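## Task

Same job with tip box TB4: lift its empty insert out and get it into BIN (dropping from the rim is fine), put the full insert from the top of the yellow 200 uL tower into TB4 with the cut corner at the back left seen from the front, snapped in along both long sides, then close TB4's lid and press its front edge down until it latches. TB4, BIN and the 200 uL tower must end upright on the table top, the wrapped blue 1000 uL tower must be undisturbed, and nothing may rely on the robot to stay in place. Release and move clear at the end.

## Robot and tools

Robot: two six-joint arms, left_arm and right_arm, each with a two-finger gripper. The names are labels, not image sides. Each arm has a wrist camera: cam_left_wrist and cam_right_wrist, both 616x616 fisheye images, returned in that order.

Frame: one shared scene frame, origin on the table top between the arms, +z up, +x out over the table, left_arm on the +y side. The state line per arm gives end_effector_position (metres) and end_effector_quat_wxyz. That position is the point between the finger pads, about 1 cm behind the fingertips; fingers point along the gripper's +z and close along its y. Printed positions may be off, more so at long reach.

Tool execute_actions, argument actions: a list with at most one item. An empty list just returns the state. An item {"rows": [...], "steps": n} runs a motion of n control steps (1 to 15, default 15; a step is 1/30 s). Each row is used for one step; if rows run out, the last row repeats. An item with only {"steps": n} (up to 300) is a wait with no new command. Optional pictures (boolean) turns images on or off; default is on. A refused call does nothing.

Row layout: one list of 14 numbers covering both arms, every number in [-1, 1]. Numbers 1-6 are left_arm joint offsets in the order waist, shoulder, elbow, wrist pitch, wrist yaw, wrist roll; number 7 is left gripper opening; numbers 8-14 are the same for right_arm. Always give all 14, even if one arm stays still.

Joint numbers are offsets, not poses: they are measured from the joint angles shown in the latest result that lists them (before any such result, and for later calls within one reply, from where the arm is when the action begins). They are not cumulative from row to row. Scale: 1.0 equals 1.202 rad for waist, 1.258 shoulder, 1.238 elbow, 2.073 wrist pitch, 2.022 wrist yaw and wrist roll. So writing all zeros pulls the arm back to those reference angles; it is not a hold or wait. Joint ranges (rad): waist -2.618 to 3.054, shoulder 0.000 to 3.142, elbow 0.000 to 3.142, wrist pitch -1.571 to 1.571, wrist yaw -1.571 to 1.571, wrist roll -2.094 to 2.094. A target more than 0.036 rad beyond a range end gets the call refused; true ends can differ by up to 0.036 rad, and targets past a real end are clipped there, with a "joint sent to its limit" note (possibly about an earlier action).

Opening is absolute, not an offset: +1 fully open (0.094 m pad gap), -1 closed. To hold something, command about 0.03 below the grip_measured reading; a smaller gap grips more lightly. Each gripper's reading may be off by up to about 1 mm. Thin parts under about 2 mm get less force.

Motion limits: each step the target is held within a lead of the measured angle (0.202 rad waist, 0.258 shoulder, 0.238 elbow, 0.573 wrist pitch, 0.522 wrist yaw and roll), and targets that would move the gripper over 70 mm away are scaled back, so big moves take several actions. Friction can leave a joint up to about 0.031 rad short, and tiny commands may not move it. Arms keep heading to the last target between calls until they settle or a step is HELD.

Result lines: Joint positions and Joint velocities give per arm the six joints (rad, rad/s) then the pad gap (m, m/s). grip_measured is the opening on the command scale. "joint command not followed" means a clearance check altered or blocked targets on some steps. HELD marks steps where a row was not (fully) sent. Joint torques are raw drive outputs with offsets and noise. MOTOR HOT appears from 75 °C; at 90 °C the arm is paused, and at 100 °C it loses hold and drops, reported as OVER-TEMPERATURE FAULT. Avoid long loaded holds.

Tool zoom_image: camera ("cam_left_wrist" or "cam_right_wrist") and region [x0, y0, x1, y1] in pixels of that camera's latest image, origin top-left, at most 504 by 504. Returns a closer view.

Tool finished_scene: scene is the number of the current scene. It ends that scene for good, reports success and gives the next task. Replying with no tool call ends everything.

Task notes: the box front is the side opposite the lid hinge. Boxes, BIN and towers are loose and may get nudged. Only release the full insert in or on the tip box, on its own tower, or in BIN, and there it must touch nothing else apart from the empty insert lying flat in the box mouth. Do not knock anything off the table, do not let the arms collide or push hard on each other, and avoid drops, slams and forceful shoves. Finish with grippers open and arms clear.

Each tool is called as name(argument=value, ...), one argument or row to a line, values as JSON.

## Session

execute_actions(
  actions=[],
)

Scene clock: 0.00 s of 8100.00 s.
left_arm: end_effector_position=(+0.2738, +0.4124, +0.2838) grip_measured=+1.000 end_effector_quat_wxyz=(+0.530, +0.480, +0.564, +0.414) | right_arm: end_effector_position=(-0.0374, +0.1619, +0.1162) grip_measured=+1.000 end_effector_quat_wxyz=(-0.306, +0.723, -0.078, -0.615)
Joint positions: left_arm=[0.53  0.977 0.649 0.194 0.761 1.461 0.094] | right_arm=[ 1.163  1.963  0.687  1.083 -1.264 -0.539  0.094]
Joint velocities: left_arm=[-0.007 -0.007  0.002  0.022  0.066 -0.081  0.   ] | right_arm=[ 0.022 -0.017  0.002  0.037 -0.125  0.051  0.   ]
Joint torques (N m, as the arm reports them, + toward a larger angle): no reading
Motor temperatures (°C, as the motors report them): left_arm=[30 37 41 38 28 29] | right_arm=[28 30 34 30 27 29]

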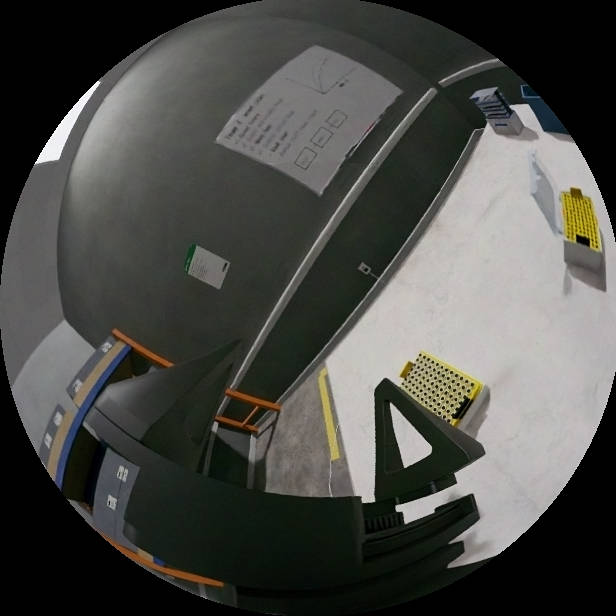

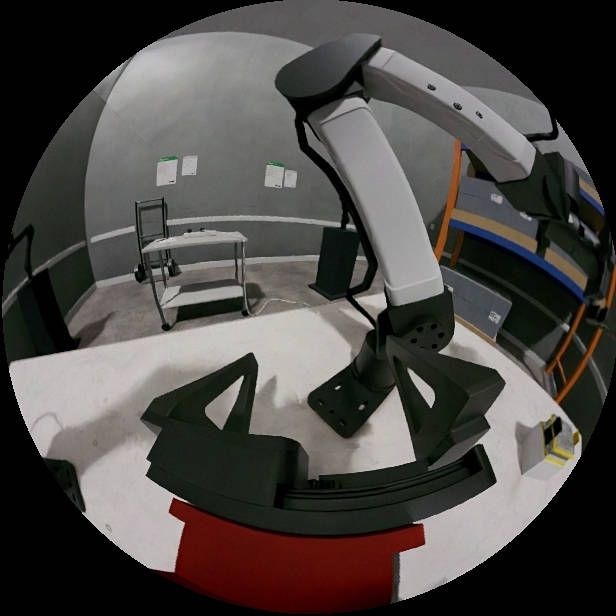

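execute_actions(
  actions=[
    {"rows":[[-0.25,0.3,0.45,-0.41,-0.19,-0.36,1,-0.1,-0.16,0.4,-0.4,0.3,0.13,1]],"steps":15},
  ],
  pictures=false,
)

execute_actions(
  actions=[
    {"steps":20},
  ],
  pictures=false,
)

Scene clock: 17.73 s of 8100.00 s.
left_arm: end_effector_position=(+0.3333, +0.3861, +0.2318) grip_measured=+1.000 end_effector_quat_wxyz=(+0.423, +0.235, +0.873, +0.067) | right_arm: end_effector_position=(+0.1107, +0.2687, +0.2517) grip_measured=+1.000 end_effector_quat_wxyz=(-0.420, +0.652, -0.393, -0.494)
Joint positions: left_arm=[ 0.23   1.359  1.198 -0.598  0.402  0.775  0.094] | right_arm=[ 1.043  1.743  1.183  0.352 -0.701 -0.297  0.094]
Joint velocities: left_arm=[ 0.002 -0.007  0.002 -0.388 -0.11  -0.154  0.   ] | right_arm=[ 0.002  0.066 -0.012 -0.623  0.198  0.081  0.   ]
Joint torques (N m, as the arm reports them, + toward a larger angle): left_arm=[-0.04 -6.62  9.83  1.91  0.2  -0.21] | right_arm=[ 0.   -7.81  7.45  1.67  0.03  0.13]
Motor temperatures (°C, as the motors report them): left_arm=[30 37 44 43 28 29] | right_arm=[28 32 34 32 27 29]
Steps of this call (steps 1 to 90: nothing new was sent; then 14.23 s passed at rest; steps 91 to 105: all 15 steps of this action). Readings (joint positions):
91: left_arm=[0.503 1.001 0.686 0.118 0.714 1.396] | right_arm=[1.159 1.951 0.698 1.035 -1.233 -0.521]
92: left_arm=[0.441 1.070 0.768 0.015 0.649 1.301] | right_arm=[1.148 1.933 0.724 0.956 -1.179 -0.494]
94: left_arm=[0.319 1.233 0.944 -0.176 0.555 1.119] | right_arm=[1.112 1.884 0.805 0.801 -1.059 -0.443]
98: left_arm=[0.230 1.369 1.161 -0.449 0.458 0.896] | right_arm=[1.053 1.809 1.056 0.497 -0.841 -0.355]
105: the state above

Scene clock: 18.40 s of 8100.00 s.
left_arm: end_effector_position=(+0.3265, +0.3855, +0.2240) grip_measured=+1.000 end_effector_quat_wxyz=(+0.405, +0.216, +0.887, +0.054) | right_arm: end_effector_position=(+0.1151, +0.2676, +0.2260) grip_measured=+1.000 end_effector_quat_wxyz=(-0.386, +0.654, -0.439, -0.481)
Joint positions: left_arm=[ 0.23   1.359  1.198 -0.642  0.387  0.744  0.094] | right_arm=[ 1.043  1.757  1.183  0.263 -0.667 -0.282  0.094]
Joint velocities: left_arm=[-0.032 -0.007  0.012 -0.037 -0.037 -0.022  0.   ] | right_arm=[ 0.002 -0.002 -0.007  0.007 -0.007 -0.007  0.   ]
Joint torques (N m, as the arm reports them, + toward a larger angle): left_arm=[ 0.05 -6.53  9.64  1.76  0.2  -0.2 ] | right_arm=[ 0.02 -8.55  7.28  1.7   0.03  0.05]
Motor temperatures (°C, as the motors report them): left_arm=[30 37 44 43 28 29] | right_arm=[28 32 35 32 27 29]
Steps of this call (steps 1 to 20: the robot went on to your last target). Readings (joint positions):
1: left_arm=[0.230 1.359 1.198 -0.608 0.399 0.769] | right_arm=[1.043 1.746 1.183 0.333 -0.694 -0.294]
2: left_arm=[0.230 1.359 1.198 -0.615 0.397 0.764] | right_arm=[1.043 1.750 1.183 0.317 -0.688 -0.291]
4: left_arm=[0.230 1.359 1.198 -0.626 0.393 0.757] | right_arm=[1.043 1.756 1.183 0.294 -0.680 -0.288]
8: left_arm=[0.230 1.359 1.198 -0.636 0.390 0.749] | right_arm=[1.043 1.757 1.183 0.272 -0.672 -0.284]
20: the state above

execute_actions(
  actions=[
    {"rows":[[0,0,0,0,0,0,1,-0.3,-0.16,0.34,-0.85,0.335,0.145,1]],"steps":15},
  ],
  pictures=false,
)

execute_actions(
  actions=[
    {"steps":20},
  ],
  pictures=false,
)

execute_actions(
  actions=[
    {"rows":[[-0.26,0.29,0.47,-0.42,-0.195,-0.37,1,0,0,0,0,0,0,1]],"steps":15},
  ],
  pictures=false,
)

execute_actions(
  actions=[
    {"steps":25},
  ],
)

Scene clock: 23.33 s of 8100.00 s.
left_arm: end_effector_position=(+0.3264, +0.3855, +0.2239) grip_measured=+1.000 end_effector_quat_wxyz=(+0.405, +0.216, +0.887, +0.054) | right_arm: end_effector_position=(+0.3208, +0.1012, +0.2937) grip_measured=+1.000 end_effector_quat_wxyz=(+0.391, -0.391, +0.807, +0.207)
Joint positions: left_arm=[ 0.23   1.359  1.198 -0.642  0.387  0.744  0.094] | right_arm=[ 0.677  1.558  1.583 -0.683 -0.095 -0.037  0.094]
Joint velocities: left_arm=[ 0.012 -0.002 -0.002  0.022 -0.022  0.051  0.   ] | right_arm=[-0.12  -0.339  0.237 -2.308  0.549  0.212  0.   ]
Joint torques (N m, as the arm reports them, + toward a larger angle): left_arm=[ 0.16 -6.1   8.96  1.91  0.33 -0.09] | right_arm=[ 0.85 -5.54  7.48  1.29 -0.05  0.04]
Motor temperatures (°C, as the motors report them): left_arm=[30 38 45 43 28 29] | right_arm=[28 33 35 33 27 29]
Steps of this call (steps 1 to 15: the robot went on to your last target; steps 16 to 90: nothing new was sent; then 1.43 s passed at rest; steps 91 to 105: all 15 steps of this action). Readings (joint positions):
91: left_arm=[0.230 1.359 1.198 -0.642 0.387 0.744] | right_arm=[1.037 1.751 1.194 0.225 -0.642 -0.266]
92: left_arm=[0.230 1.359 1.198 -0.642 0.387 0.744] | right_arm=[1.024 1.742 1.212 0.164 -0.602 -0.243]
94: left_arm=[0.230 1.359 1.198 -0.642 0.387 0.744] | right_arm=[0.974 1.714 1.259 0.057 -0.518 -0.202]
98: left_arm=[0.230 1.359 1.198 -0.642 0.387 0.744] | right_arm=[0.847 1.656 1.383 -0.148 -0.354 -0.137]
105: the state above

Scene clock: 24.00 s of 8100.00 s.
left_arm: end_effector_position=(+0.3264, +0.3855, +0.2239) grip_measured=+1.000 end_effector_quat_wxyz=(+0.405, +0.216, +0.887, +0.054) | right_arm: end_effector_position=(+0.2206, -0.0297, +0.2029) grip_measured=+1.000 end_effector_quat_wxyz=(+0.061, -0.394, +0.917, +0.027)
Joint positions: left_arm=[ 0.23   1.359  1.198 -0.642  0.387  0.744  0.094] | right_arm=[ 0.677  1.552  1.59  -1.476 -0.001  0.005  0.094]
Joint velocities: left_arm=[ 0.017 -0.002 -0.042  0.051 -0.037 -0.066  0.   ] | right_arm=[ 0.002  0.002  0.002 -0.081 -0.022 -0.037  0.   ]
Joint torques (N m, as the arm reports them, + toward a larger angle): left_arm=[ 0.11 -6.1   8.9   1.91  0.33 -0.08] | right_arm=[ 0.41 -5.56  7.02  0.41  0.19  0.06]
Motor temperatures (°C, as the motors report them): left_arm=[30 38 45 43 28 29] | right_arm=[28 33 35 33 27 29]
Steps of this call (steps 1 to 20: the robot went on to your last target). Readings (joint positions):
1: left_arm=[0.230 1.359 1.198 -0.642 0.387 0.744] | right_arm=[0.677 1.549 1.588 -0.761 -0.078 -0.030]
2: left_arm=[0.230 1.359 1.198 -0.642 0.387 0.744] | right_arm=[0.677 1.545 1.590 -0.838 -0.067 -0.025]
4: left_arm=[0.230 1.359 1.198 -0.642 0.387 0.744] | right_arm=[0.677 1.546 1.590 -0.999 -0.048 -0.017]
8: left_arm=[0.230 1.359 1.198 -0.642 0.387 0.744] | right_arm=[0.677 1.552 1.590 -1.291 -0.020 -0.004]
20: the state above

Scene clock: 24.50 s of 8100.00 s.
left_arm: end_effector_position=(+0.2945, +0.3205, +0.2024) grip_measured=+1.000 end_effector_quat_wxyz=(+0.078, -0.031, +0.996, -0.004) | right_arm: end_effector_position=(+0.2205, -0.0298, +0.2029) grip_measured=+1.000 end_effector_quat_wxyz=(+0.060, -0.394, +0.917, +0.027)
Joint positions: left_arm=[-0.092  1.725  1.769 -1.46   0.02   0.037  0.094] | right_arm=[ 0.677  1.552  1.59  -1.476 -0.001  0.005  0.094]
Joint velocities: left_arm=[-0.002 -0.012 -0.012 -0.242 -0.168 -0.227  0.   ] | right_arm=[ 0.007  0.017 -0.007  0.051 -0.051 -0.051  0.   ]
Joint torques (N m, as the arm reports them, + toward a larger angle): left_arm=[ 0.94 -8.89  8.44  0.77  0.03 -0.2 ] | right_arm=[-0.04 -5.85  6.09  0.51  0.08  0.03]
Motor temperatures (°C, as the motors report them): left_arm=[30 38 45 43 28 29] | right_arm=[28 33 35 32 27 29]
Steps of this call (steps 1 to 15: all 15 steps of this action). Readings (joint positions):
1: left_arm=[0.206 1.390 1.245 -0.728 0.328 0.672] | right_arm=[0.677 1.552 1.590 -1.476 -0.001 0.005]
2: left_arm=[0.154 1.457 1.339 -0.847 0.254 0.571] | right_arm=[0.677 1.552 1.590 -1.476 -0.001 0.005]
4: left_arm=[0.029 1.617 1.523 -1.038 0.160 0.383] | right_arm=[0.677 1.552 1.590 -1.476 -0.001 0.005]
8: left_arm=[-0.097 1.752 1.725 -1.290 0.082 0.161] | right_arm=[0.677 1.552 1.590 -1.476 -0.001 0.005]
15: the state above

Scene clock: 25.33 s of 8100.00 s.
left_arm: end_effector_position=(+0.2844, +0.3221, +0.2010) grip_measured=+1.000 end_effector_quat_wxyz=(+0.057, -0.048, +0.997, +0.001) | right_arm: end_effector_position=(+0.2205, -0.0298, +0.2029) grip_measured=+1.000 end_effector_quat_wxyz=(+0.060, -0.394, +0.917, +0.027)
Joint positions: left_arm=[-0.092  1.725  1.769 -1.501  0.004  0.005  0.094] | right_arm=[ 0.677  1.552  1.59  -1.476 -0.001  0.005  0.094]
Joint velocities: left_arm=[ 0.002  0.002 -0.012  0.022 -0.066  0.037  0.   ] | right_arm=[-0.012  0.002  0.007  0.022 -0.022  0.066  0.   ]
Joint torques (N m, as the arm reports them, + toward a larger angle): left_arm=[ 1.01 -8.78  8.41  0.6   0.01 -0.19] | right_arm=[ 0.01 -5.82  6.05  0.52  0.07  0.03]
Motor temperatures (°C, as the motors report them): left_arm=[30 38 45 43 28 29] | right_arm=[28 33 35 32 27 29]
Steps of this call (steps 1 to 25: the robot went on to your last target). Readings (joint positions):
1: left_arm=[-0.092 1.725 1.769 -1.469 0.016 0.031] | right_arm=[0.677 1.552 1.590 -1.476 -0.001 0.005]
2: left_arm=[-0.092 1.725 1.769 -1.476 0.014 0.026] | right_arm=[0.677 1.552 1.590 -1.476 -0.001 0.005]
4: left_arm=[-0.092 1.725 1.769 -1.486 0.010 0.018] | right_arm=[0.677 1.552 1.590 -1.476 -0.001 0.005]
8: left_arm=[-0.092 1.725 1.769 -1.495 0.006 0.011] | right_arm=[0.677 1.552 1.590 -1.476 -0.001 0.005]
25: the state above

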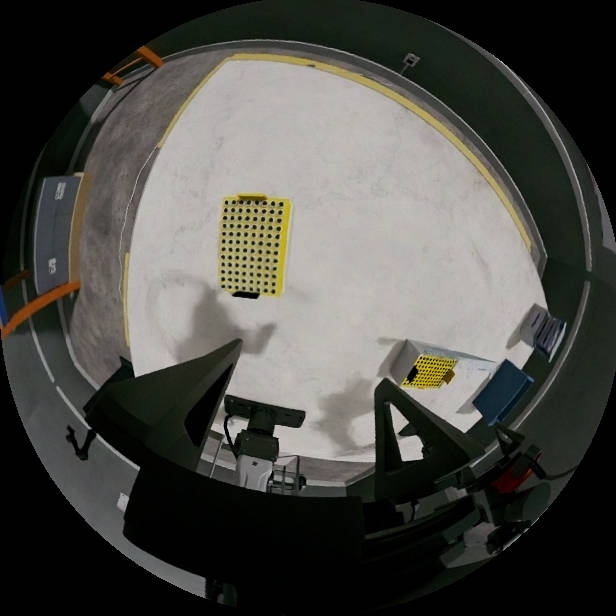

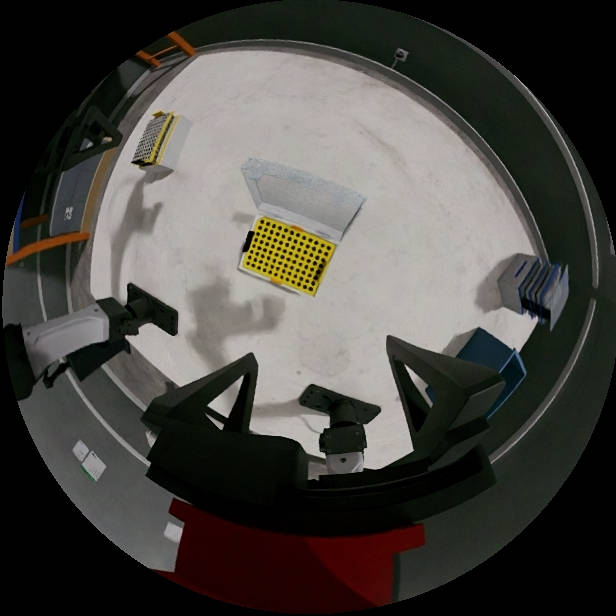

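zoom_image(
  camera="cam_right_wrist",
  region=[210, 140, 390, 320],
)

zoom_image(
  camera="cam_left_wrist",
  region=[180, 170, 330, 320],
)

Region (210, 140, 390, 320) of cam_right_wrist's 616x616 image, scaled by 2.800, with more detail than that image has.

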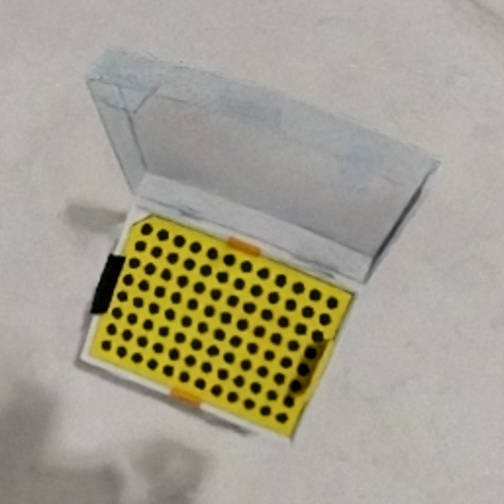

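Region (180, 170, 330, 320) of cam_left_wrist's 616x616 image, scaled by 3.360, with more detail than that image has.

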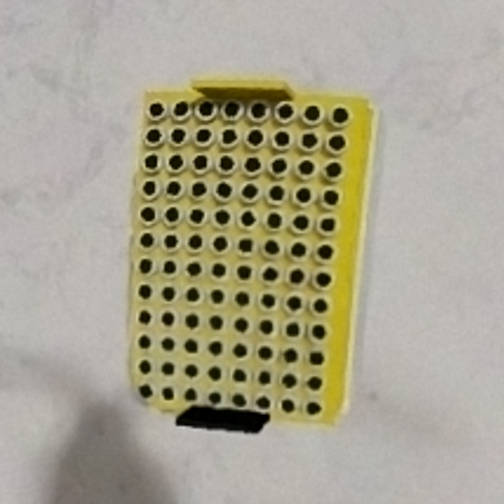

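execute_actions(
  actions=[
    {"rows":[[-0.7,-0.9,-0.77,0.18,0,0,-1,0.02,-0.06,-0.36,0.285,0.06,0.185,-0.3]],"steps":15},
  ],
  pictures=false,
)

execute_actions(
  actions=[
    {"steps":40},
  ],
)

Scene clock: 81.70 s of 8100.00 s.
left_arm: end_effector_position=(+0.0822, +0.1725, +0.1810) grip_measured=-0.984 end_effector_quat_wxyz=(+0.291, +0.342, +0.885, -0.119) | right_arm: end_effector_position=(+0.2514, -0.0171, +0.1145) grip_measured=-0.297 end_effector_quat_wxyz=(+0.149, -0.223, +0.963, +0.038)
Joint positions: left_arm=[-0.921  0.598  0.836 -1.169  0.017  0.005  0.001] | right_arm=[ 0.691  1.492  1.142 -0.93   0.106  0.36   0.033]
Joint velocities: left_arm=[-0.042 -0.413  0.002  0.139  0.022 -0.037  0.   ] | right_arm=[-0.007 -0.002 -0.037  0.139  0.022  0.095  0.   ]
Joint torques (N m, as the arm reports them, + toward a larger angle): left_arm=[-0.81  3.41  6.24  2.08 -0.04 -0.06] | right_arm=[ 0.74 -6.89  7.09  0.89  0.22  0.12]
Motor temperatures (°C, as the motors report them): left_arm=[30 47 47 37 28 29] | right_arm=[28 33 37 31 27 29]
Steps of this call (steps 1 to 15: the robot went on to your last target; steps 16 to 90: nothing new was sent; then 52.87 s passed at rest; steps 91 to 105: all 15 steps of this action). Readings (joint positions):
91: left_arm=[-0.111 1.689 1.721 -1.438 -0.006 0.005] | right_arm=[0.679 1.535 1.552 -1.408 0.014 0.056]
92: left_arm=[-0.155 1.624 1.629 -1.349 -0.014 0.005] | right_arm=[0.683 1.505 1.477 -1.293 0.035 0.120]
94: left_arm=[-0.298 1.467 1.463 -1.254 -0.012 0.005] | right_arm=[0.689 1.473 1.334 -1.137 0.063 0.212]
98: left_arm=[-0.608 1.110 1.156 -1.160 0.003 0.005] | right_arm=[0.691 1.490 1.154 -1.016 0.090 0.308]
105: the state above

Scene clock: 83.03 s of 8100.00 s.
left_arm: end_effector_position=(+0.0866, +0.1688, +0.1871) grip_measured=-0.984 end_effector_quat_wxyz=(+0.310, +0.340, +0.879, -0.125) | right_arm: end_effector_position=(+0.2556, -0.0136, +0.1163) grip_measured=-0.297 end_effector_quat_wxyz=(+0.160, -0.215, +0.962, +0.044)
Joint positions: left_arm=[-0.922  0.59   0.836 -1.136  0.015  0.005  0.001] | right_arm=[ 0.691  1.492  1.142 -0.906  0.111  0.373  0.033]
Joint velocities: left_arm=[ 0.002 -0.012  0.017  0.007 -0.022  0.022 -0.001] | right_arm=[ 0.007  0.012 -0.002  0.022 -0.022 -0.037 -0.   ]
Joint torques (N m, as the arm reports them, + toward a larger angle): left_arm=[-0.94  1.82  6.29  1.93  0.01 -0.06] | right_arm=[ 0.75 -6.87  6.86  1.01  0.23  0.08]
Motor temperatures (°C, as the motors report them): left_arm=[30 46 47 38 28 29] | right_arm=[28 33 37 31 27 29]
Steps of this call (steps 1 to 30: the robot went on to your last target; steps 31 to 40: nothing new was sent). Readings (joint positions):
1: left_arm=[-0.922 0.590 0.836 -1.163 0.016 0.005] | right_arm=[0.691 1.492 1.142 -0.924 0.107 0.363]
2: left_arm=[-0.922 0.590 0.836 -1.157 0.016 0.005] | right_arm=[0.691 1.492 1.142 -0.920 0.108 0.365]
4: left_arm=[-0.922 0.590 0.836 -1.150 0.015 0.005] | right_arm=[0.691 1.492 1.142 -0.914 0.109 0.368]
8: left_arm=[-0.922 0.590 0.836 -1.141 0.015 0.005] | right_arm=[0.691 1.492 1.142 -0.909 0.110 0.371]
40: the state above
All arms were judged still, so your last target was given up. Only a new action makes them travel on or press farther. Fingers that are still opening or closing keep moving.

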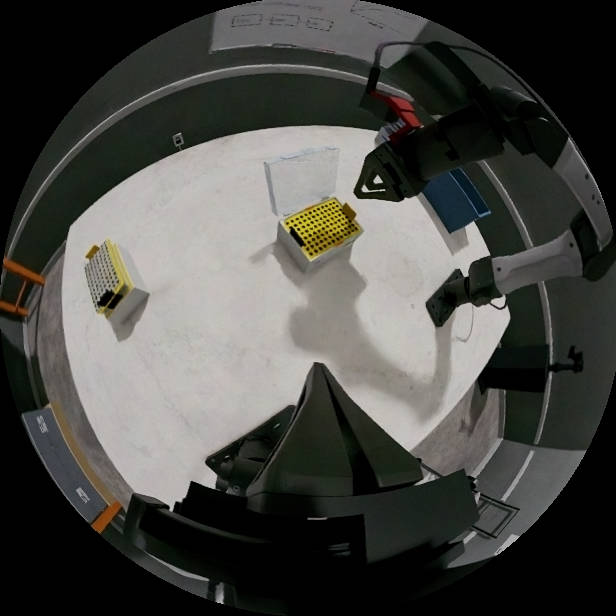

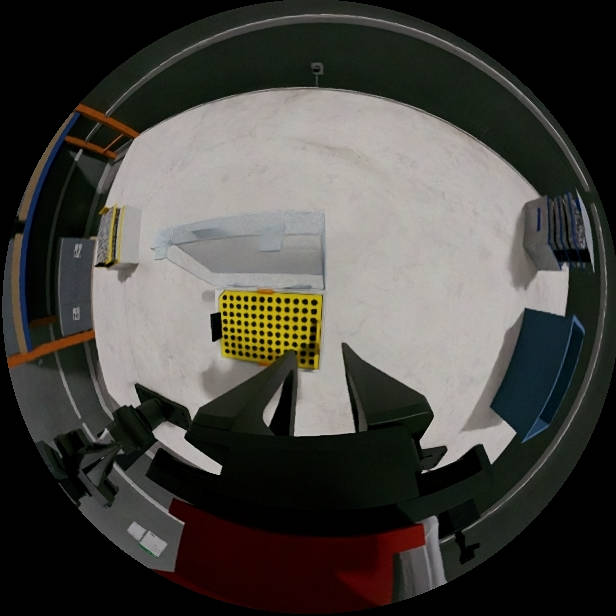

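zoom_image(
  camera="cam_right_wrist",
  region=[200, 260, 380, 400],
)

Region (200, 260, 380, 400) of cam_right_wrist's 616x616 image, scaled by 2.800, with more detail than that image has.

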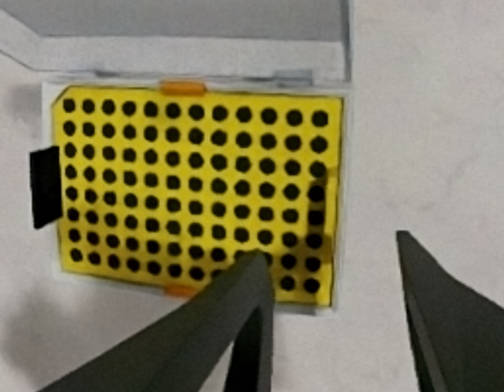

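execute_actions(
  actions=[
    {"rows":[[0,0,0,0,0,0,-1,0,0.015,-0.03,0.03,0,0.02,-0.3],[0,0,0,0,0,0,-1,0,0.025,-0.05,0.05,0,0.03,-0.3],[0,0,0,0,0,0,-1,0,0.035,-0.07,0.065,0,0.03,-0.3],[0,0,0,0,0,0,-1,0,0.04,-0.078,0.07,0,0.03,-0.3]],"steps":15},
  ],
  pictures=false,
)

execute_actions(
  actions=[
    {"steps":15},
  ],
)

Scene clock: 100.53 s of 8100.00 s.
left_arm: end_effector_position=(+0.0866, +0.1688, +0.1871) grip_measured=-0.984 end_effector_quat_wxyz=(+0.310, +0.340, +0.879, -0.125) | right_arm: end_effector_position=(+0.2578, -0.0112, +0.0819) grip_measured=-0.297 end_effector_quat_wxyz=(+0.151, -0.190, +0.969, +0.042)
Joint positions: left_arm=[-0.922  0.59   0.836 -1.136  0.015  0.005  0.001] | right_arm=[ 0.691  1.543  1.057 -0.789  0.111  0.426  0.033]
Joint velocities: left_arm=[-0.012 -0.002 -0.012 -0.022 -0.037  0.022  0.001] | right_arm=[ 0.012  0.007 -0.002  0.095 -0.051 -0.007  0.   ]
Joint torques (N m, as the arm reports them, + toward a larger angle): left_arm=[ 0.14  1.56  7.98  1.84  0.12 -0.07] | right_arm=[ 0.   -6.16  5.56  0.9   0.14  0.04]
Motor temperatures (°C, as the motors report them): left_arm=[30 43 46 41 28 29] | right_arm=[28 33 38 32 27 29]
Steps of this call (steps 1 to 90: nothing new was sent; then 14.00 s passed at rest; steps 91 to 105: all 15 steps of this action). Readings (joint positions):
91: left_arm=[-0.922 0.590 0.836 -1.136 0.015 0.005] | right_arm=[0.691 1.492 1.140 -0.902 0.111 0.378]
92: left_arm=[-0.922 0.590 0.836 -1.136 0.015 0.005] | right_arm=[0.691 1.492 1.133 -0.887 0.111 0.387]
94: left_arm=[-0.922 0.590 0.836 -1.136 0.015 0.005] | right_arm=[0.691 1.501 1.105 -0.845 0.111 0.402]
98: left_arm=[-0.922 0.590 0.836 -1.136 0.015 0.005] | right_arm=[0.691 1.538 1.062 -0.811 0.111 0.418]
105: the state above

Scene clock: 101.03 s of 8100.00 s.
left_arm: end_effector_position=(+0.0866, +0.1688, +0.1871) grip_measured=-0.984 end_effector_quat_wxyz=(+0.310, +0.340, +0.879, -0.125) | right_arm: end_effector_position=(+0.2589, -0.0100, +0.0824) grip_measured=-0.297 end_effector_quat_wxyz=(+0.154, -0.189, +0.969, +0.045)
Joint positions: left_arm=[-0.922  0.59   0.836 -1.136  0.015  0.005  0.001] | right_arm=[ 0.691  1.543  1.057 -0.782  0.111  0.428  0.033]
Joint velocities: left_arm=[ 0.007  0.017  0.012 -0.081  0.051 -0.037 -0.001] | right_arm=[-0.012  0.002  0.027 -0.037  0.037  0.022 -0.001]
Joint torques (N m, as the arm reports them, + toward a larger angle): left_arm=[ 0.12  1.56  7.97  1.84  0.12 -0.06] | right_arm=[ 0.   -6.27  5.65  0.96  0.15  0.1 ]
Motor temperatures (°C, as the motors report them): left_arm=[30 43 46 41 28 29] | right_arm=[28 33 38 32 27 29]
Steps of this call (steps 1 to 15: the robot went on to your last target). Readings (joint positions):
1: left_arm=[-0.922 0.590 0.836 -1.136 0.015 0.005] | right_arm=[0.691 1.543 1.057 -0.787 0.111 0.426]
2: left_arm=[-0.922 0.590 0.836 -1.136 0.015 0.005] | right_arm=[0.691 1.543 1.057 -0.786 0.111 0.427]
4: left_arm=[-0.922 0.590 0.836 -1.136 0.015 0.005] | right_arm=[0.691 1.543 1.057 -0.784 0.111 0.427]
8: left_arm=[-0.922 0.590 0.836 -1.136 0.015 0.005] | right_arm=[0.691 1.543 1.057 -0.783 0.111 0.428]
15: the state above
All arms were judged still, so your last target was given up. Only a new action makes them travel on or press farther. Fingers that are still opening or closing keep moving.

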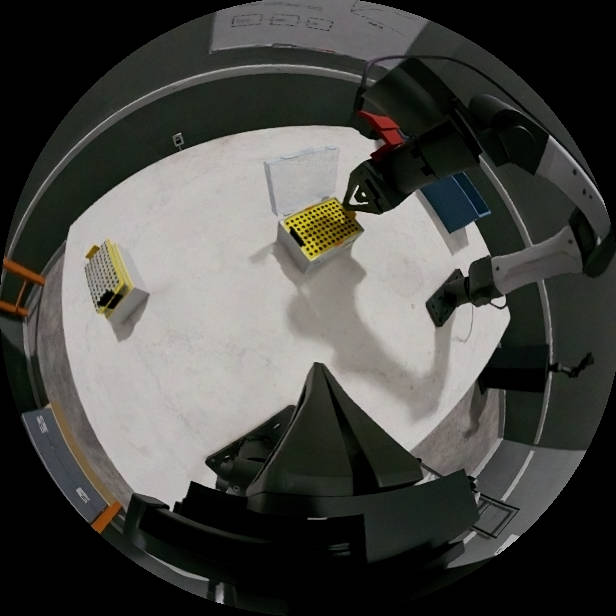

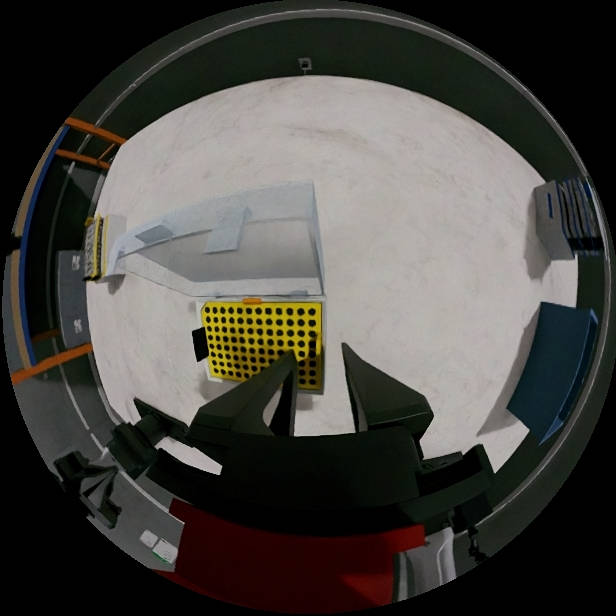

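zoom_image(
  camera="cam_right_wrist",
  region=[240, 280, 400, 420],
)

zoom_image(
  camera="cam_left_wrist",
  region=[260, 130, 420, 290],
)

Region (240, 280, 400, 420) of cam_right_wrist's 616x616 image, scaled by 3.150, with more detail than that image has; it fills the top 441 rows of this view, and the rest is white.

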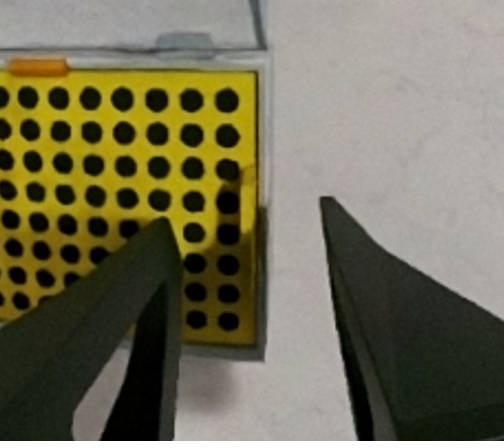

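Region (260, 130, 420, 290) of cam_left_wrist's 616x616 image, scaled by 3.150, with more detail than that image has.

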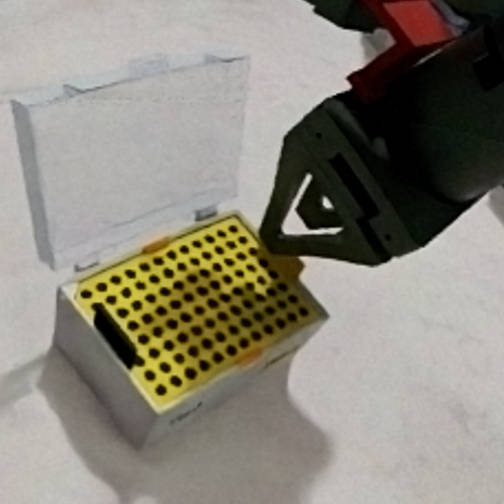

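execute_actions(
  actions=[
    {"rows":[[0,0,0,0,0,0,-1,0,0.005,-0.015,0.02,0,0,-0.6],[0,0,0,0,0,0,-1,0,0.008,-0.025,0.03,0,0,-0.6],[0,0,0,0,0,0,-1,0,0.011,-0.035,0.038,0,0,-0.6],[0,0,0,0,0,0,-1,0,0.014,-0.045,0.042,0,0,-0.6],[0,0,0,0,0,0,-1,0,0.014,-0.05,0.042,0,0,-0.6]],"steps":15},
  ],
)

zoom_image(
  camera="cam_right_wrist",
  region=[240, 280, 400, 420],
)

Scene clock: 111.93 s of 8100.00 s.
left_arm: end_effector_position=(+0.0866, +0.1688, +0.1871) grip_measured=-0.984 end_effector_quat_wxyz=(+0.310, +0.340, +0.879, -0.125) | right_arm: end_effector_position=(+0.2596, -0.0092, +0.0703) grip_measured=-0.597 end_effector_quat_wxyz=(+0.158, -0.189, +0.968, +0.047)
Joint positions: left_arm=[-0.922  0.59   0.836 -1.136  0.015  0.005  0.001] | right_arm=[ 0.691  1.553  1.014 -0.72   0.111  0.428  0.019]
Joint velocities: left_arm=[-0.022  0.007  0.002  0.007 -0.037  0.037 -0.001] | right_arm=[ 0.012 -0.012  0.007  0.037  0.007  0.051 -0.   ]
Joint torques (N m, as the arm reports them, + toward a larger angle): left_arm=[ 0.11  1.55  7.98  1.83  0.12 -0.07] | right_arm=[ 0.   -5.73  5.19  1.08  0.16  0.03]
Motor temperatures (°C, as the motors report them): left_arm=[30 42 46 42 28 29] | right_arm=[28 33 38 32 27 29]
Steps of this call (steps 1 to 90: nothing new was sent; then 7.40 s passed at rest; steps 91 to 105: all 15 steps of this action). Readings (joint positions):
91: left_arm=[-0.922 0.590 0.836 -1.136 0.015 0.005] | right_arm=[0.691 1.543 1.057 -0.780 0.111 0.428]
92: left_arm=[-0.922 0.590 0.836 -1.136 0.015 0.005] | right_arm=[0.691 1.543 1.056 -0.774 0.111 0.428]
94: left_arm=[-0.922 0.590 0.836 -1.136 0.015 0.005] | right_arm=[0.691 1.543 1.046 -0.751 0.111 0.428]
98: left_arm=[-0.922 0.590 0.836 -1.136 0.015 0.005] | right_arm=[0.691 1.548 1.018 -0.731 0.111 0.428]
105: the state above

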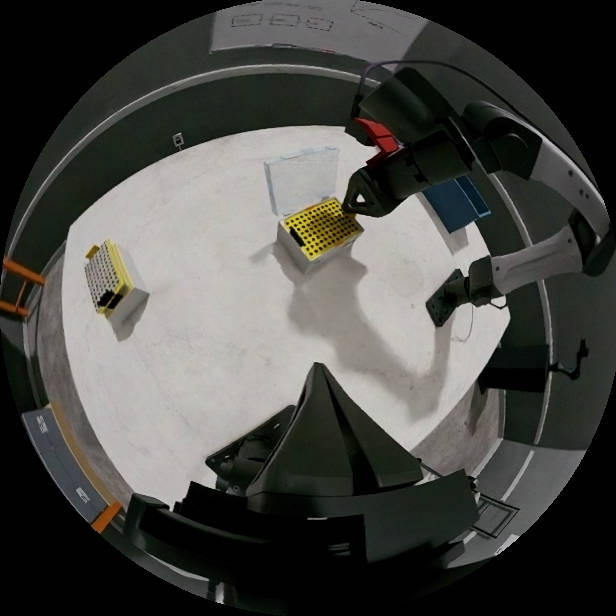

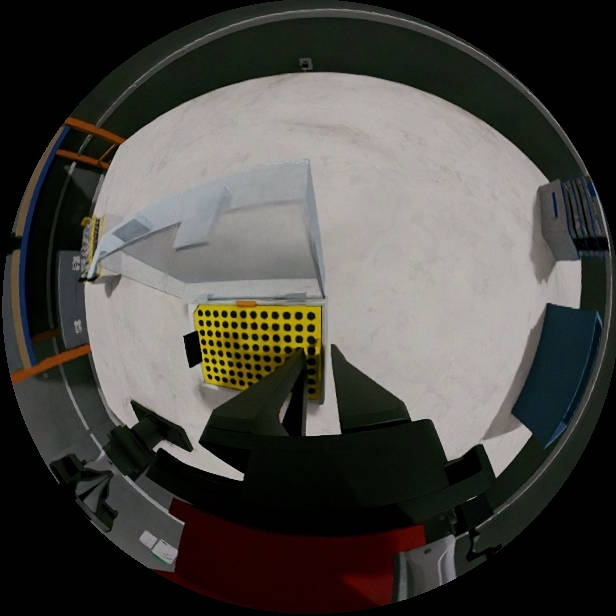

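Region (240, 280, 400, 420) of cam_right_wrist's 616x616 image, scaled by 3.150, with more detail than that image has; it fills the top 441 rows of this view, and the rest is white.

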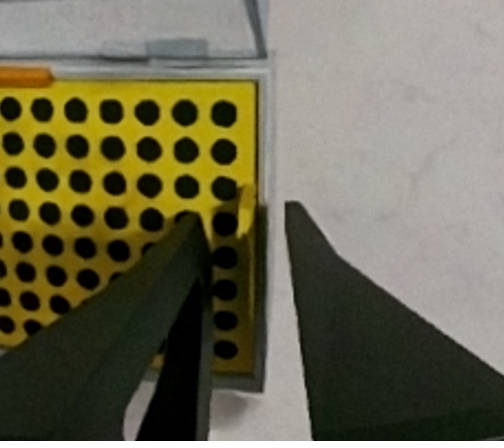

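execute_actions(
  actions=[
    {"rows":[[0,0,0,0,0,0,-1,0,0.005,-0.015,0.01,0,0,-0.8],[0,0,0,0,0,0,-1,0,0.008,-0.022,0.015,0,0,-0.8],[0,0,0,0,0,0,-1,0,0.01,-0.03,0.02,0,0,-0.8]],"steps":15},
  ],
  pictures=false,
)

Scene clock: 116.77 s of 8100.00 s.
left_arm: end_effector_position=(+0.0866, +0.1688, +0.1871) grip_measured=-0.984 end_effector_quat_wxyz=(+0.310, +0.340, +0.879, -0.125) | right_arm: end_effector_position=(+0.2593, -0.0096, +0.0666) grip_measured=-0.797 end_effector_quat_wxyz=(+0.159, -0.189, +0.968, +0.048)
Joint positions: left_arm=[-0.922  0.59   0.836 -1.136  0.015  0.005  0.001] | right_arm=[ 0.691  1.553  0.998 -0.7    0.111  0.428  0.01 ]
Joint velocities: left_arm=[-0.012  0.037  0.002  0.007 -0.125  0.051  0.   ] | right_arm=[-0.007  0.007 -0.007 -0.051 -0.037  0.007 -0.001]
Joint torques (N m, as the arm reports them, + toward a larger angle): left_arm=[ 0.13  1.57  7.94  1.83  0.12 -0.06] | right_arm=[ 0.   -5.3   4.99  1.    0.15  0.03]
Motor temperatures (°C, as the motors report them): left_arm=[30 41 46 42 28 29] | right_arm=[28 33 38 32 27 29]
Steps of this call (steps 1 to 15: the robot went on to your last target; steps 16 to 90: nothing new was sent; then 1.33 s passed at rest; steps 91 to 105: all 15 steps of this action). Readings (joint positions):
91: left_arm=[-0.922 0.590 0.836 -1.136 0.015 0.005] | right_arm=[0.691 1.553 1.014 -0.716 0.111 0.428]
92: left_arm=[-0.922 0.590 0.836 -1.136 0.015 0.005] | right_arm=[0.691 1.553 1.014 -0.715 0.111 0.428]
94: left_arm=[-0.922 0.590 0.836 -1.136 0.015 0.005] | right_arm=[0.691 1.553 1.009 -0.707 0.111 0.428]
98: left_arm=[-0.922 0.590 0.836 -1.136 0.015 0.005] | right_arm=[0.691 1.553 0.998 -0.704 0.111 0.428]
105: the state above

execute_actions(
  actions=[
    {"rows":[[0,0,0,0,0,0,-1,0,0.01,-0.02,0.012,0,0,-0.8],[0,0,0,0,0,0,-1,0,0.014,-0.028,0.018,0,0,-0.8],[0,0,0,0,0,0,-1,0,0.014,-0.028,0.018,0,0,-0.8],[0,0,0,0,0,0,-1,0,0.014,-0.028,0.018,0,0,-0.8],[0,0,0,0,0,0,-1,0,0.014,-0.028,0.018,0,0,-0.8],[0,0,0,0,0,0,-1,0,0.014,-0.028,0.018,0,0,-0.8],[0,0,0,0,0,0,-1,0,0.014,-0.028,0.018,0,0,-0.8],[0,0,0,0,0,0,-1,0,0.014,-0.028,0.018,0,0,-0.9],[0,0,0,0,0,0,-1,0,0.014,-0.028,0.018,0,0,-1]],"steps":15},
  ],
)

Scene clock: 122.13 s of 8100.00 s.
left_arm: end_effector_position=(+0.0866, +0.1688, +0.1871) grip_measured=-0.984 end_effector_quat_wxyz=(+0.310, +0.340, +0.879, -0.125) | right_arm: end_effector_position=(+0.2598, -0.0085, +0.0625) grip_measured=-0.943 end_effector_quat_wxyz=(+0.161, -0.189, +0.967, +0.050)
Joint positions: left_arm=[-0.922  0.59   0.836 -1.136  0.015  0.005  0.001] | right_arm=[ 0.692  1.559  0.985 -0.677  0.111  0.428  0.003]
Joint velocities: left_arm=[ 0.017  0.002 -0.012 -0.081 -0.051  0.022 -0.001] | right_arm=[-0.002 -0.007 -0.007  0.022  0.022  0.066  0.   ]
Joint torques (N m, as the arm reports them, + toward a larger angle): left_arm=[ 0.11  1.52  7.97  1.84  0.12 -0.07] | right_arm=[-0.12 -5.28  4.82  0.96  0.16  0.03]
Motor temperatures (°C, as the motors report them): left_arm=[30 40 46 42 28 29] | right_arm=[28 33 38 32 27 29]
Steps of this call (steps 1 to 15: the robot went on to your last target; steps 16 to 90: nothing new was sent; then 1.87 s passed at rest; steps 91 to 105: all 15 steps of this action). Readings (joint positions):
91: left_arm=[-0.922 0.590 0.836 -1.136 0.015 0.005] | right_arm=[0.691 1.553 0.998 -0.699 0.111 0.428]
92: left_arm=[-0.922 0.590 0.836 -1.136 0.015 0.005] | right_arm=[0.691 1.553 0.996 -0.696 0.111 0.428]
94: left_arm=[-0.922 0.590 0.836 -1.136 0.015 0.005] | right_arm=[0.691 1.553 0.990 -0.690 0.111 0.428]
98: left_arm=[-0.922 0.590 0.836 -1.136 0.015 0.005] | right_arm=[0.691 1.559 0.985 -0.685 0.112 0.429]
105: the state above

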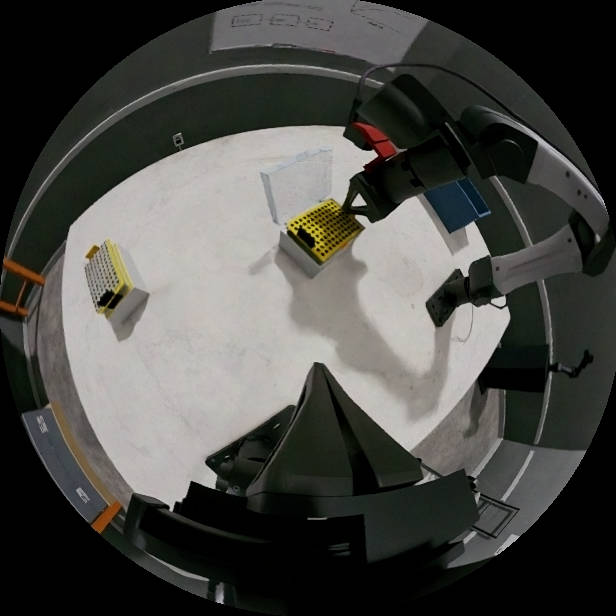

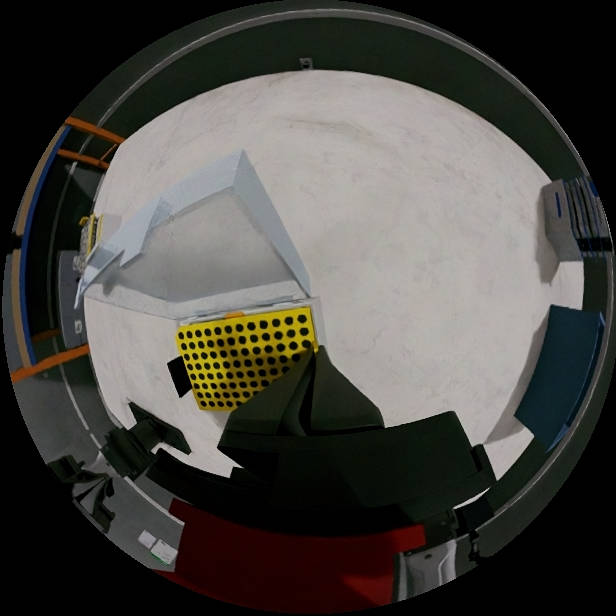

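execute_actions(
  actions=[
    {"rows":[[0,0,0,0,0,0,-1,0,-0.005,0.01,-0.01,0,0,-1],[0,0,0,0,0,0,-1,0,-0.008,0.018,-0.016,0,0,-1],[0,0,0,0,0,0,-1,0,-0.011,0.025,-0.022,0,0,-1],[0,0,0,0,0,0,-1,0,-0.014,0.032,-0.028,0,0,-1],[0,0,0,0,0,0,-1,0,-0.017,0.039,-0.034,0,0,-1],[0,0,0,0,0,0,-1,0,-0.02,0.046,-0.04,0,0,-1],[0,0,0,0,0,0,-1,0,-0.022,0.053,-0.045,0,0,-1],[0,0,0,0,0,0,-1,0,-0.024,0.06,-0.05,0,0,-1]],"steps":15},
  ],
)

zoom_image(
  camera="cam_left_wrist",
  region=[250, 130, 410, 290],
)

Scene clock: 127.73 s of 8100.00 s.
left_arm: end_effector_position=(+0.0866, +0.1688, +0.1871) grip_measured=-0.984 end_effector_quat_wxyz=(+0.310, +0.340, +0.879, -0.125) | right_arm: end_effector_position=(+0.2584, -0.0099, +0.0767) grip_measured=-0.943 end_effector_quat_wxyz=(+0.156, -0.190, +0.968, +0.046)
Joint positions: left_arm=[-0.922  0.59   0.836 -1.136  0.015  0.005  0.001] | right_arm=[ 0.692  1.544  1.033 -0.752  0.11   0.428  0.003]
Joint velocities: left_arm=[ 0.002 -0.002 -0.007 -0.007 -0.007 -0.022 -0.   ] | right_arm=[ 0.012 -0.017  0.002 -0.066  0.007 -0.066  0.   ]
Joint torques (N m, as the arm reports them, + toward a larger angle): left_arm=[ 0.13  1.57  7.96  1.84  0.12 -0.06] | right_arm=[ 0.03 -7.15  8.37  0.67  0.16  0.02]
Motor temperatures (°C, as the motors report them): left_arm=[30 40 46 43 28 29] | right_arm=[28 33 38 32 27 29]
Steps of this call (steps 1 to 15: the robot went on to your last target; steps 16 to 90: nothing new was sent; then 2.10 s passed at rest; steps 91 to 105: all 15 steps of this action). Readings (joint positions):
91: left_arm=[-0.922 0.590 0.836 -1.136 0.015 0.005] | right_arm=[0.692 1.559 0.985 -0.678 0.111 0.428]
92: left_arm=[-0.922 0.590 0.836 -1.136 0.015 0.005] | right_arm=[0.692 1.559 0.985 -0.678 0.111 0.428]
94: left_arm=[-0.922 0.590 0.836 -1.136 0.015 0.005] | right_arm=[0.692 1.559 0.987 -0.685 0.111 0.428]
98: left_arm=[-0.922 0.590 0.836 -1.136 0.015 0.005] | right_arm=[0.692 1.558 1.014 -0.723 0.110 0.428]
105: the state above

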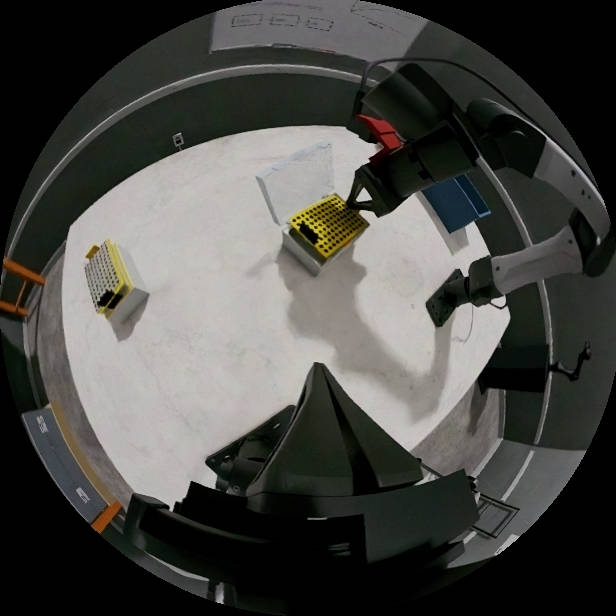

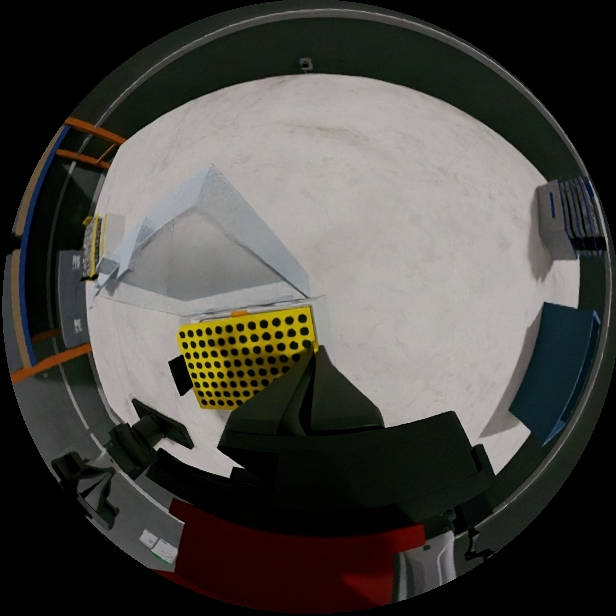

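Region (250, 130, 410, 290) of cam_left_wrist's 616x616 image, scaled by 3.150, with more detail than that image has.

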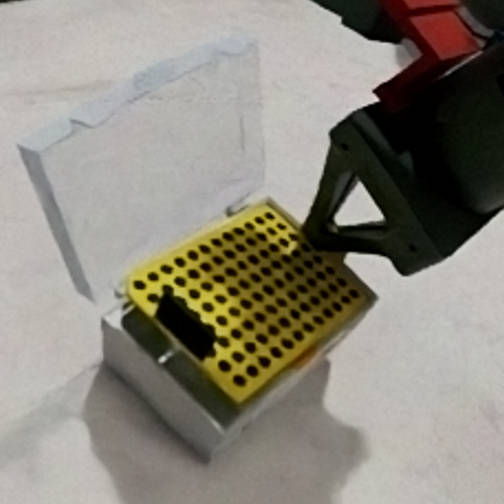

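execute_actions(
  actions=[
    {"rows":[[0,0,0,0,0,0,-1,0,0.004,-0.01,0.01,0,0,-1],[0,0,0,0,0,0,-1,0,0.008,-0.018,0.016,0,0,-1],[0,0,0,0,0,0,-1,0,0.011,-0.025,0.022,0,0,-1],[0,0,0,0,0,0,-1,0,0.014,-0.032,0.028,0,0,-1],[0,0,0,0,0,0,-1,0,0.017,-0.039,0.034,0,0,-1],[0,0,0,0,0,0,-1,0,0.02,-0.046,0.04,0,0,-1],[0,0,0,0,0,0,-1,0,0.02,-0.05,0.043,0,0,-1],[0,0,0,0,0,0,-1,0,0.02,-0.05,0.043,0,0,-1],[0,0,0,0,0,0,-1,0,0.02,-0.05,0.043,0,0,-1],[0,0,0,0,0,0,-1,0,0.02,-0.05,0.043,0,0,-1],[0,0,0,0,0,0,-1,0,0.02,-0.05,0.043,0,0,-1],[0,0,0,0,0,0,-1,0,0.02,-0.05,0.043,0,0,-0.9],[0,0,0,0,0,0,-1,0,0.02,-0.05,0.043,0,0,-0.8],[0,0,0,0,0,0,-1,0,0.02,-0.05,0.043,0,0,-0.7],[0,0,0,0,0,0,-1,0,0.02,-0.05,0.043,0,0,-0.6]],"steps":15},
  ],
  pictures=false,
)

execute_actions(
  actions=[
    {"rows":[[0,0,0,0,0,0,-1,0,0,0,0,0,0,-0.6],[0,0,0,0,0,0,-1,0,0,0,0,0,0,-0.6],[0,0,0,0,0,0,-1,0,0,0,0,0,0,-0.6],[0,0,0,0,0,0,-1,0,-0.01,0.02,-0.015,0,0,-0.6],[0,0,0,0,0,0,-1,0,-0.015,0.035,-0.025,0,0,-0.6],[0,0,0,0,0,0,-1,0,-0.018,0.042,-0.03,0,0,-0.6]],"steps":15},
  ],
)

zoom_image(
  camera="cam_left_wrist",
  region=[250, 130, 410, 290],
)

zoom_image(
  camera="cam_right_wrist",
  region=[200, 270, 400, 430],
)

Scene clock: 139.50 s of 8100.00 s.
left_arm: end_effector_position=(+0.0866, +0.1688, +0.1871) grip_measured=-0.984 end_effector_quat_wxyz=(+0.310, +0.340, +0.879, -0.125) | right_arm: end_effector_position=(+0.2591, -0.0091, +0.0628) grip_measured=-0.657 end_effector_quat_wxyz=(+0.158, -0.189, +0.968, +0.047)
Joint positions: left_arm=[-0.922  0.59   0.836 -1.136  0.015  0.005  0.001] | right_arm=[ 0.692  1.561  0.991 -0.689  0.11   0.428  0.016]
Joint velocities: left_arm=[ 0.002 -0.002  0.002 -0.066  0.007 -0.022  0.001] | right_arm=[ 0.012  0.002  0.002  0.022 -0.066 -0.051  0.108]
Joint torques (N m, as the arm reports them, + toward a larger angle): left_arm=[ 0.14  1.53  7.96  1.84  0.12 -0.06] | right_arm=[-0.14 -5.62  5.12  1.02  0.15  0.  ]
Motor temperatures (°C, as the motors report them): left_arm=[30 39 47 43 28 29] | right_arm=[28 33 39 32 27 29]
Steps of this call (steps 1 to 15: the robot went on to your last target; steps 16 to 90: nothing new was sent; then 8.27 s passed at rest; steps 91 to 105: all 15 steps of this action). Readings (joint positions):
91: left_arm=[-0.922 0.590 0.836 -1.136 0.015 0.005] | right_arm=[0.692 1.544 1.033 -0.758 0.110 0.428]
92: left_arm=[-0.922 0.590 0.836 -1.136 0.015 0.005] | right_arm=[0.692 1.544 1.033 -0.756 0.110 0.428]
94: left_arm=[-0.922 0.590 0.836 -1.136 0.015 0.005] | right_arm=[0.692 1.544 1.030 -0.745 0.110 0.428]
98: left_arm=[-0.922 0.590 0.836 -1.136 0.015 0.005] | right_arm=[0.692 1.551 1.002 -0.709 0.110 0.428]
105: the state above

Scene clock: 140.00 s of 8100.00 s.
left_arm: end_effector_position=(+0.0866, +0.1688, +0.1871) grip_measured=-0.984 end_effector_quat_wxyz=(+0.310, +0.340, +0.879, -0.125) | right_arm: end_effector_position=(+0.2575, -0.0109, +0.0675) grip_measured=-0.603 end_effector_quat_wxyz=(+0.150, -0.190, +0.969, +0.042)
Joint positions: left_arm=[-0.922  0.59   0.836 -1.136  0.015  0.005  0.001] | right_arm=[ 0.692  1.561  1.016 -0.733  0.11   0.428  0.019]
Joint velocities: left_arm=[-0.007 -0.007 -0.017  0.022 -0.007 -0.007 -0.   ] | right_arm=[-0.007  0.012  0.007 -0.051 -0.022  0.037 -0.   ]
Joint torques (N m, as the arm reports them, + toward a larger angle): left_arm=[ 0.13  1.56  8.01  1.84  0.11 -0.07] | right_arm=[ 0.04 -7.79  8.36  0.68  0.15  0.03]
Motor temperatures (°C, as the motors report them): left_arm=[30 39 47 43 28 29] | right_arm=[28 33 39 32 27 29]
Steps of this call (steps 1 to 15: all 15 steps of this action). Readings (joint positions):
1: left_arm=[-0.922 0.590 0.836 -1.136 0.015 0.005] | right_arm=[0.692 1.561 0.991 -0.688 0.110 0.428]
2: left_arm=[-0.922 0.590 0.836 -1.136 0.015 0.005] | right_arm=[0.692 1.561 0.991 -0.688 0.110 0.428]
4: left_arm=[-0.922 0.590 0.836 -1.136 0.015 0.005] | right_arm=[0.692 1.561 0.991 -0.690 0.110 0.428]
8: left_arm=[-0.922 0.590 0.836 -1.136 0.015 0.005] | right_arm=[0.692 1.561 1.008 -0.719 0.110 0.428]
15: the state above

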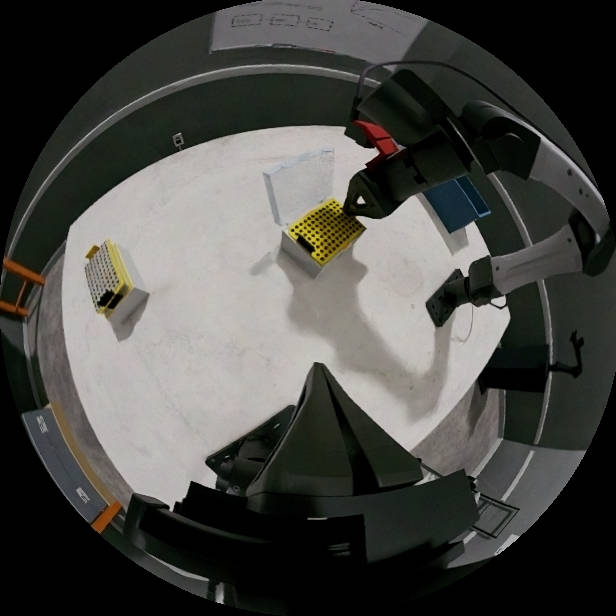

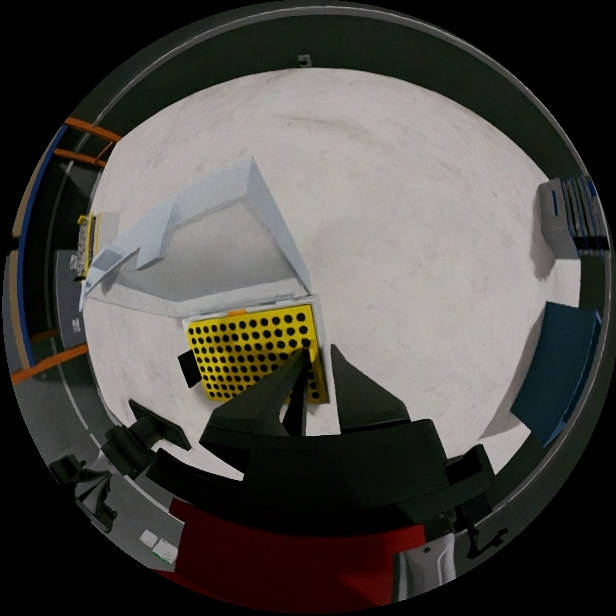

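Region (250, 130, 410, 290) of cam_left_wrist's 616x616 image, scaled by 3.150, with more detail than that image has.

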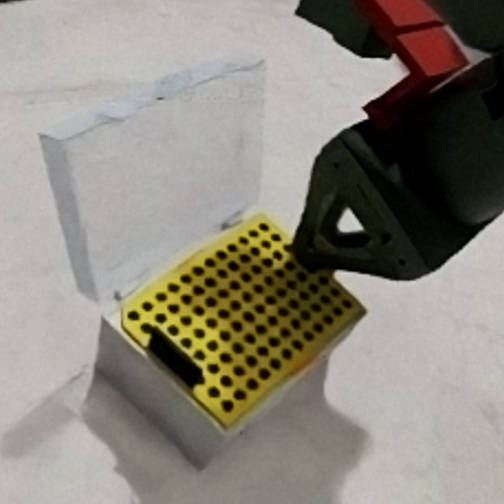

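Region (200, 270, 400, 430) of cam_right_wrist's 616x616 image, scaled by 2.520, with more detail than that image has; it fills the top 403 rows of this view, and the rest is white.

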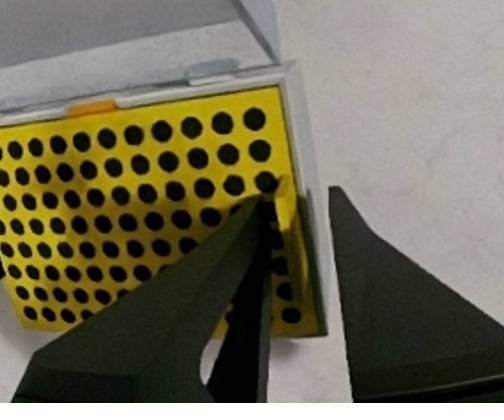

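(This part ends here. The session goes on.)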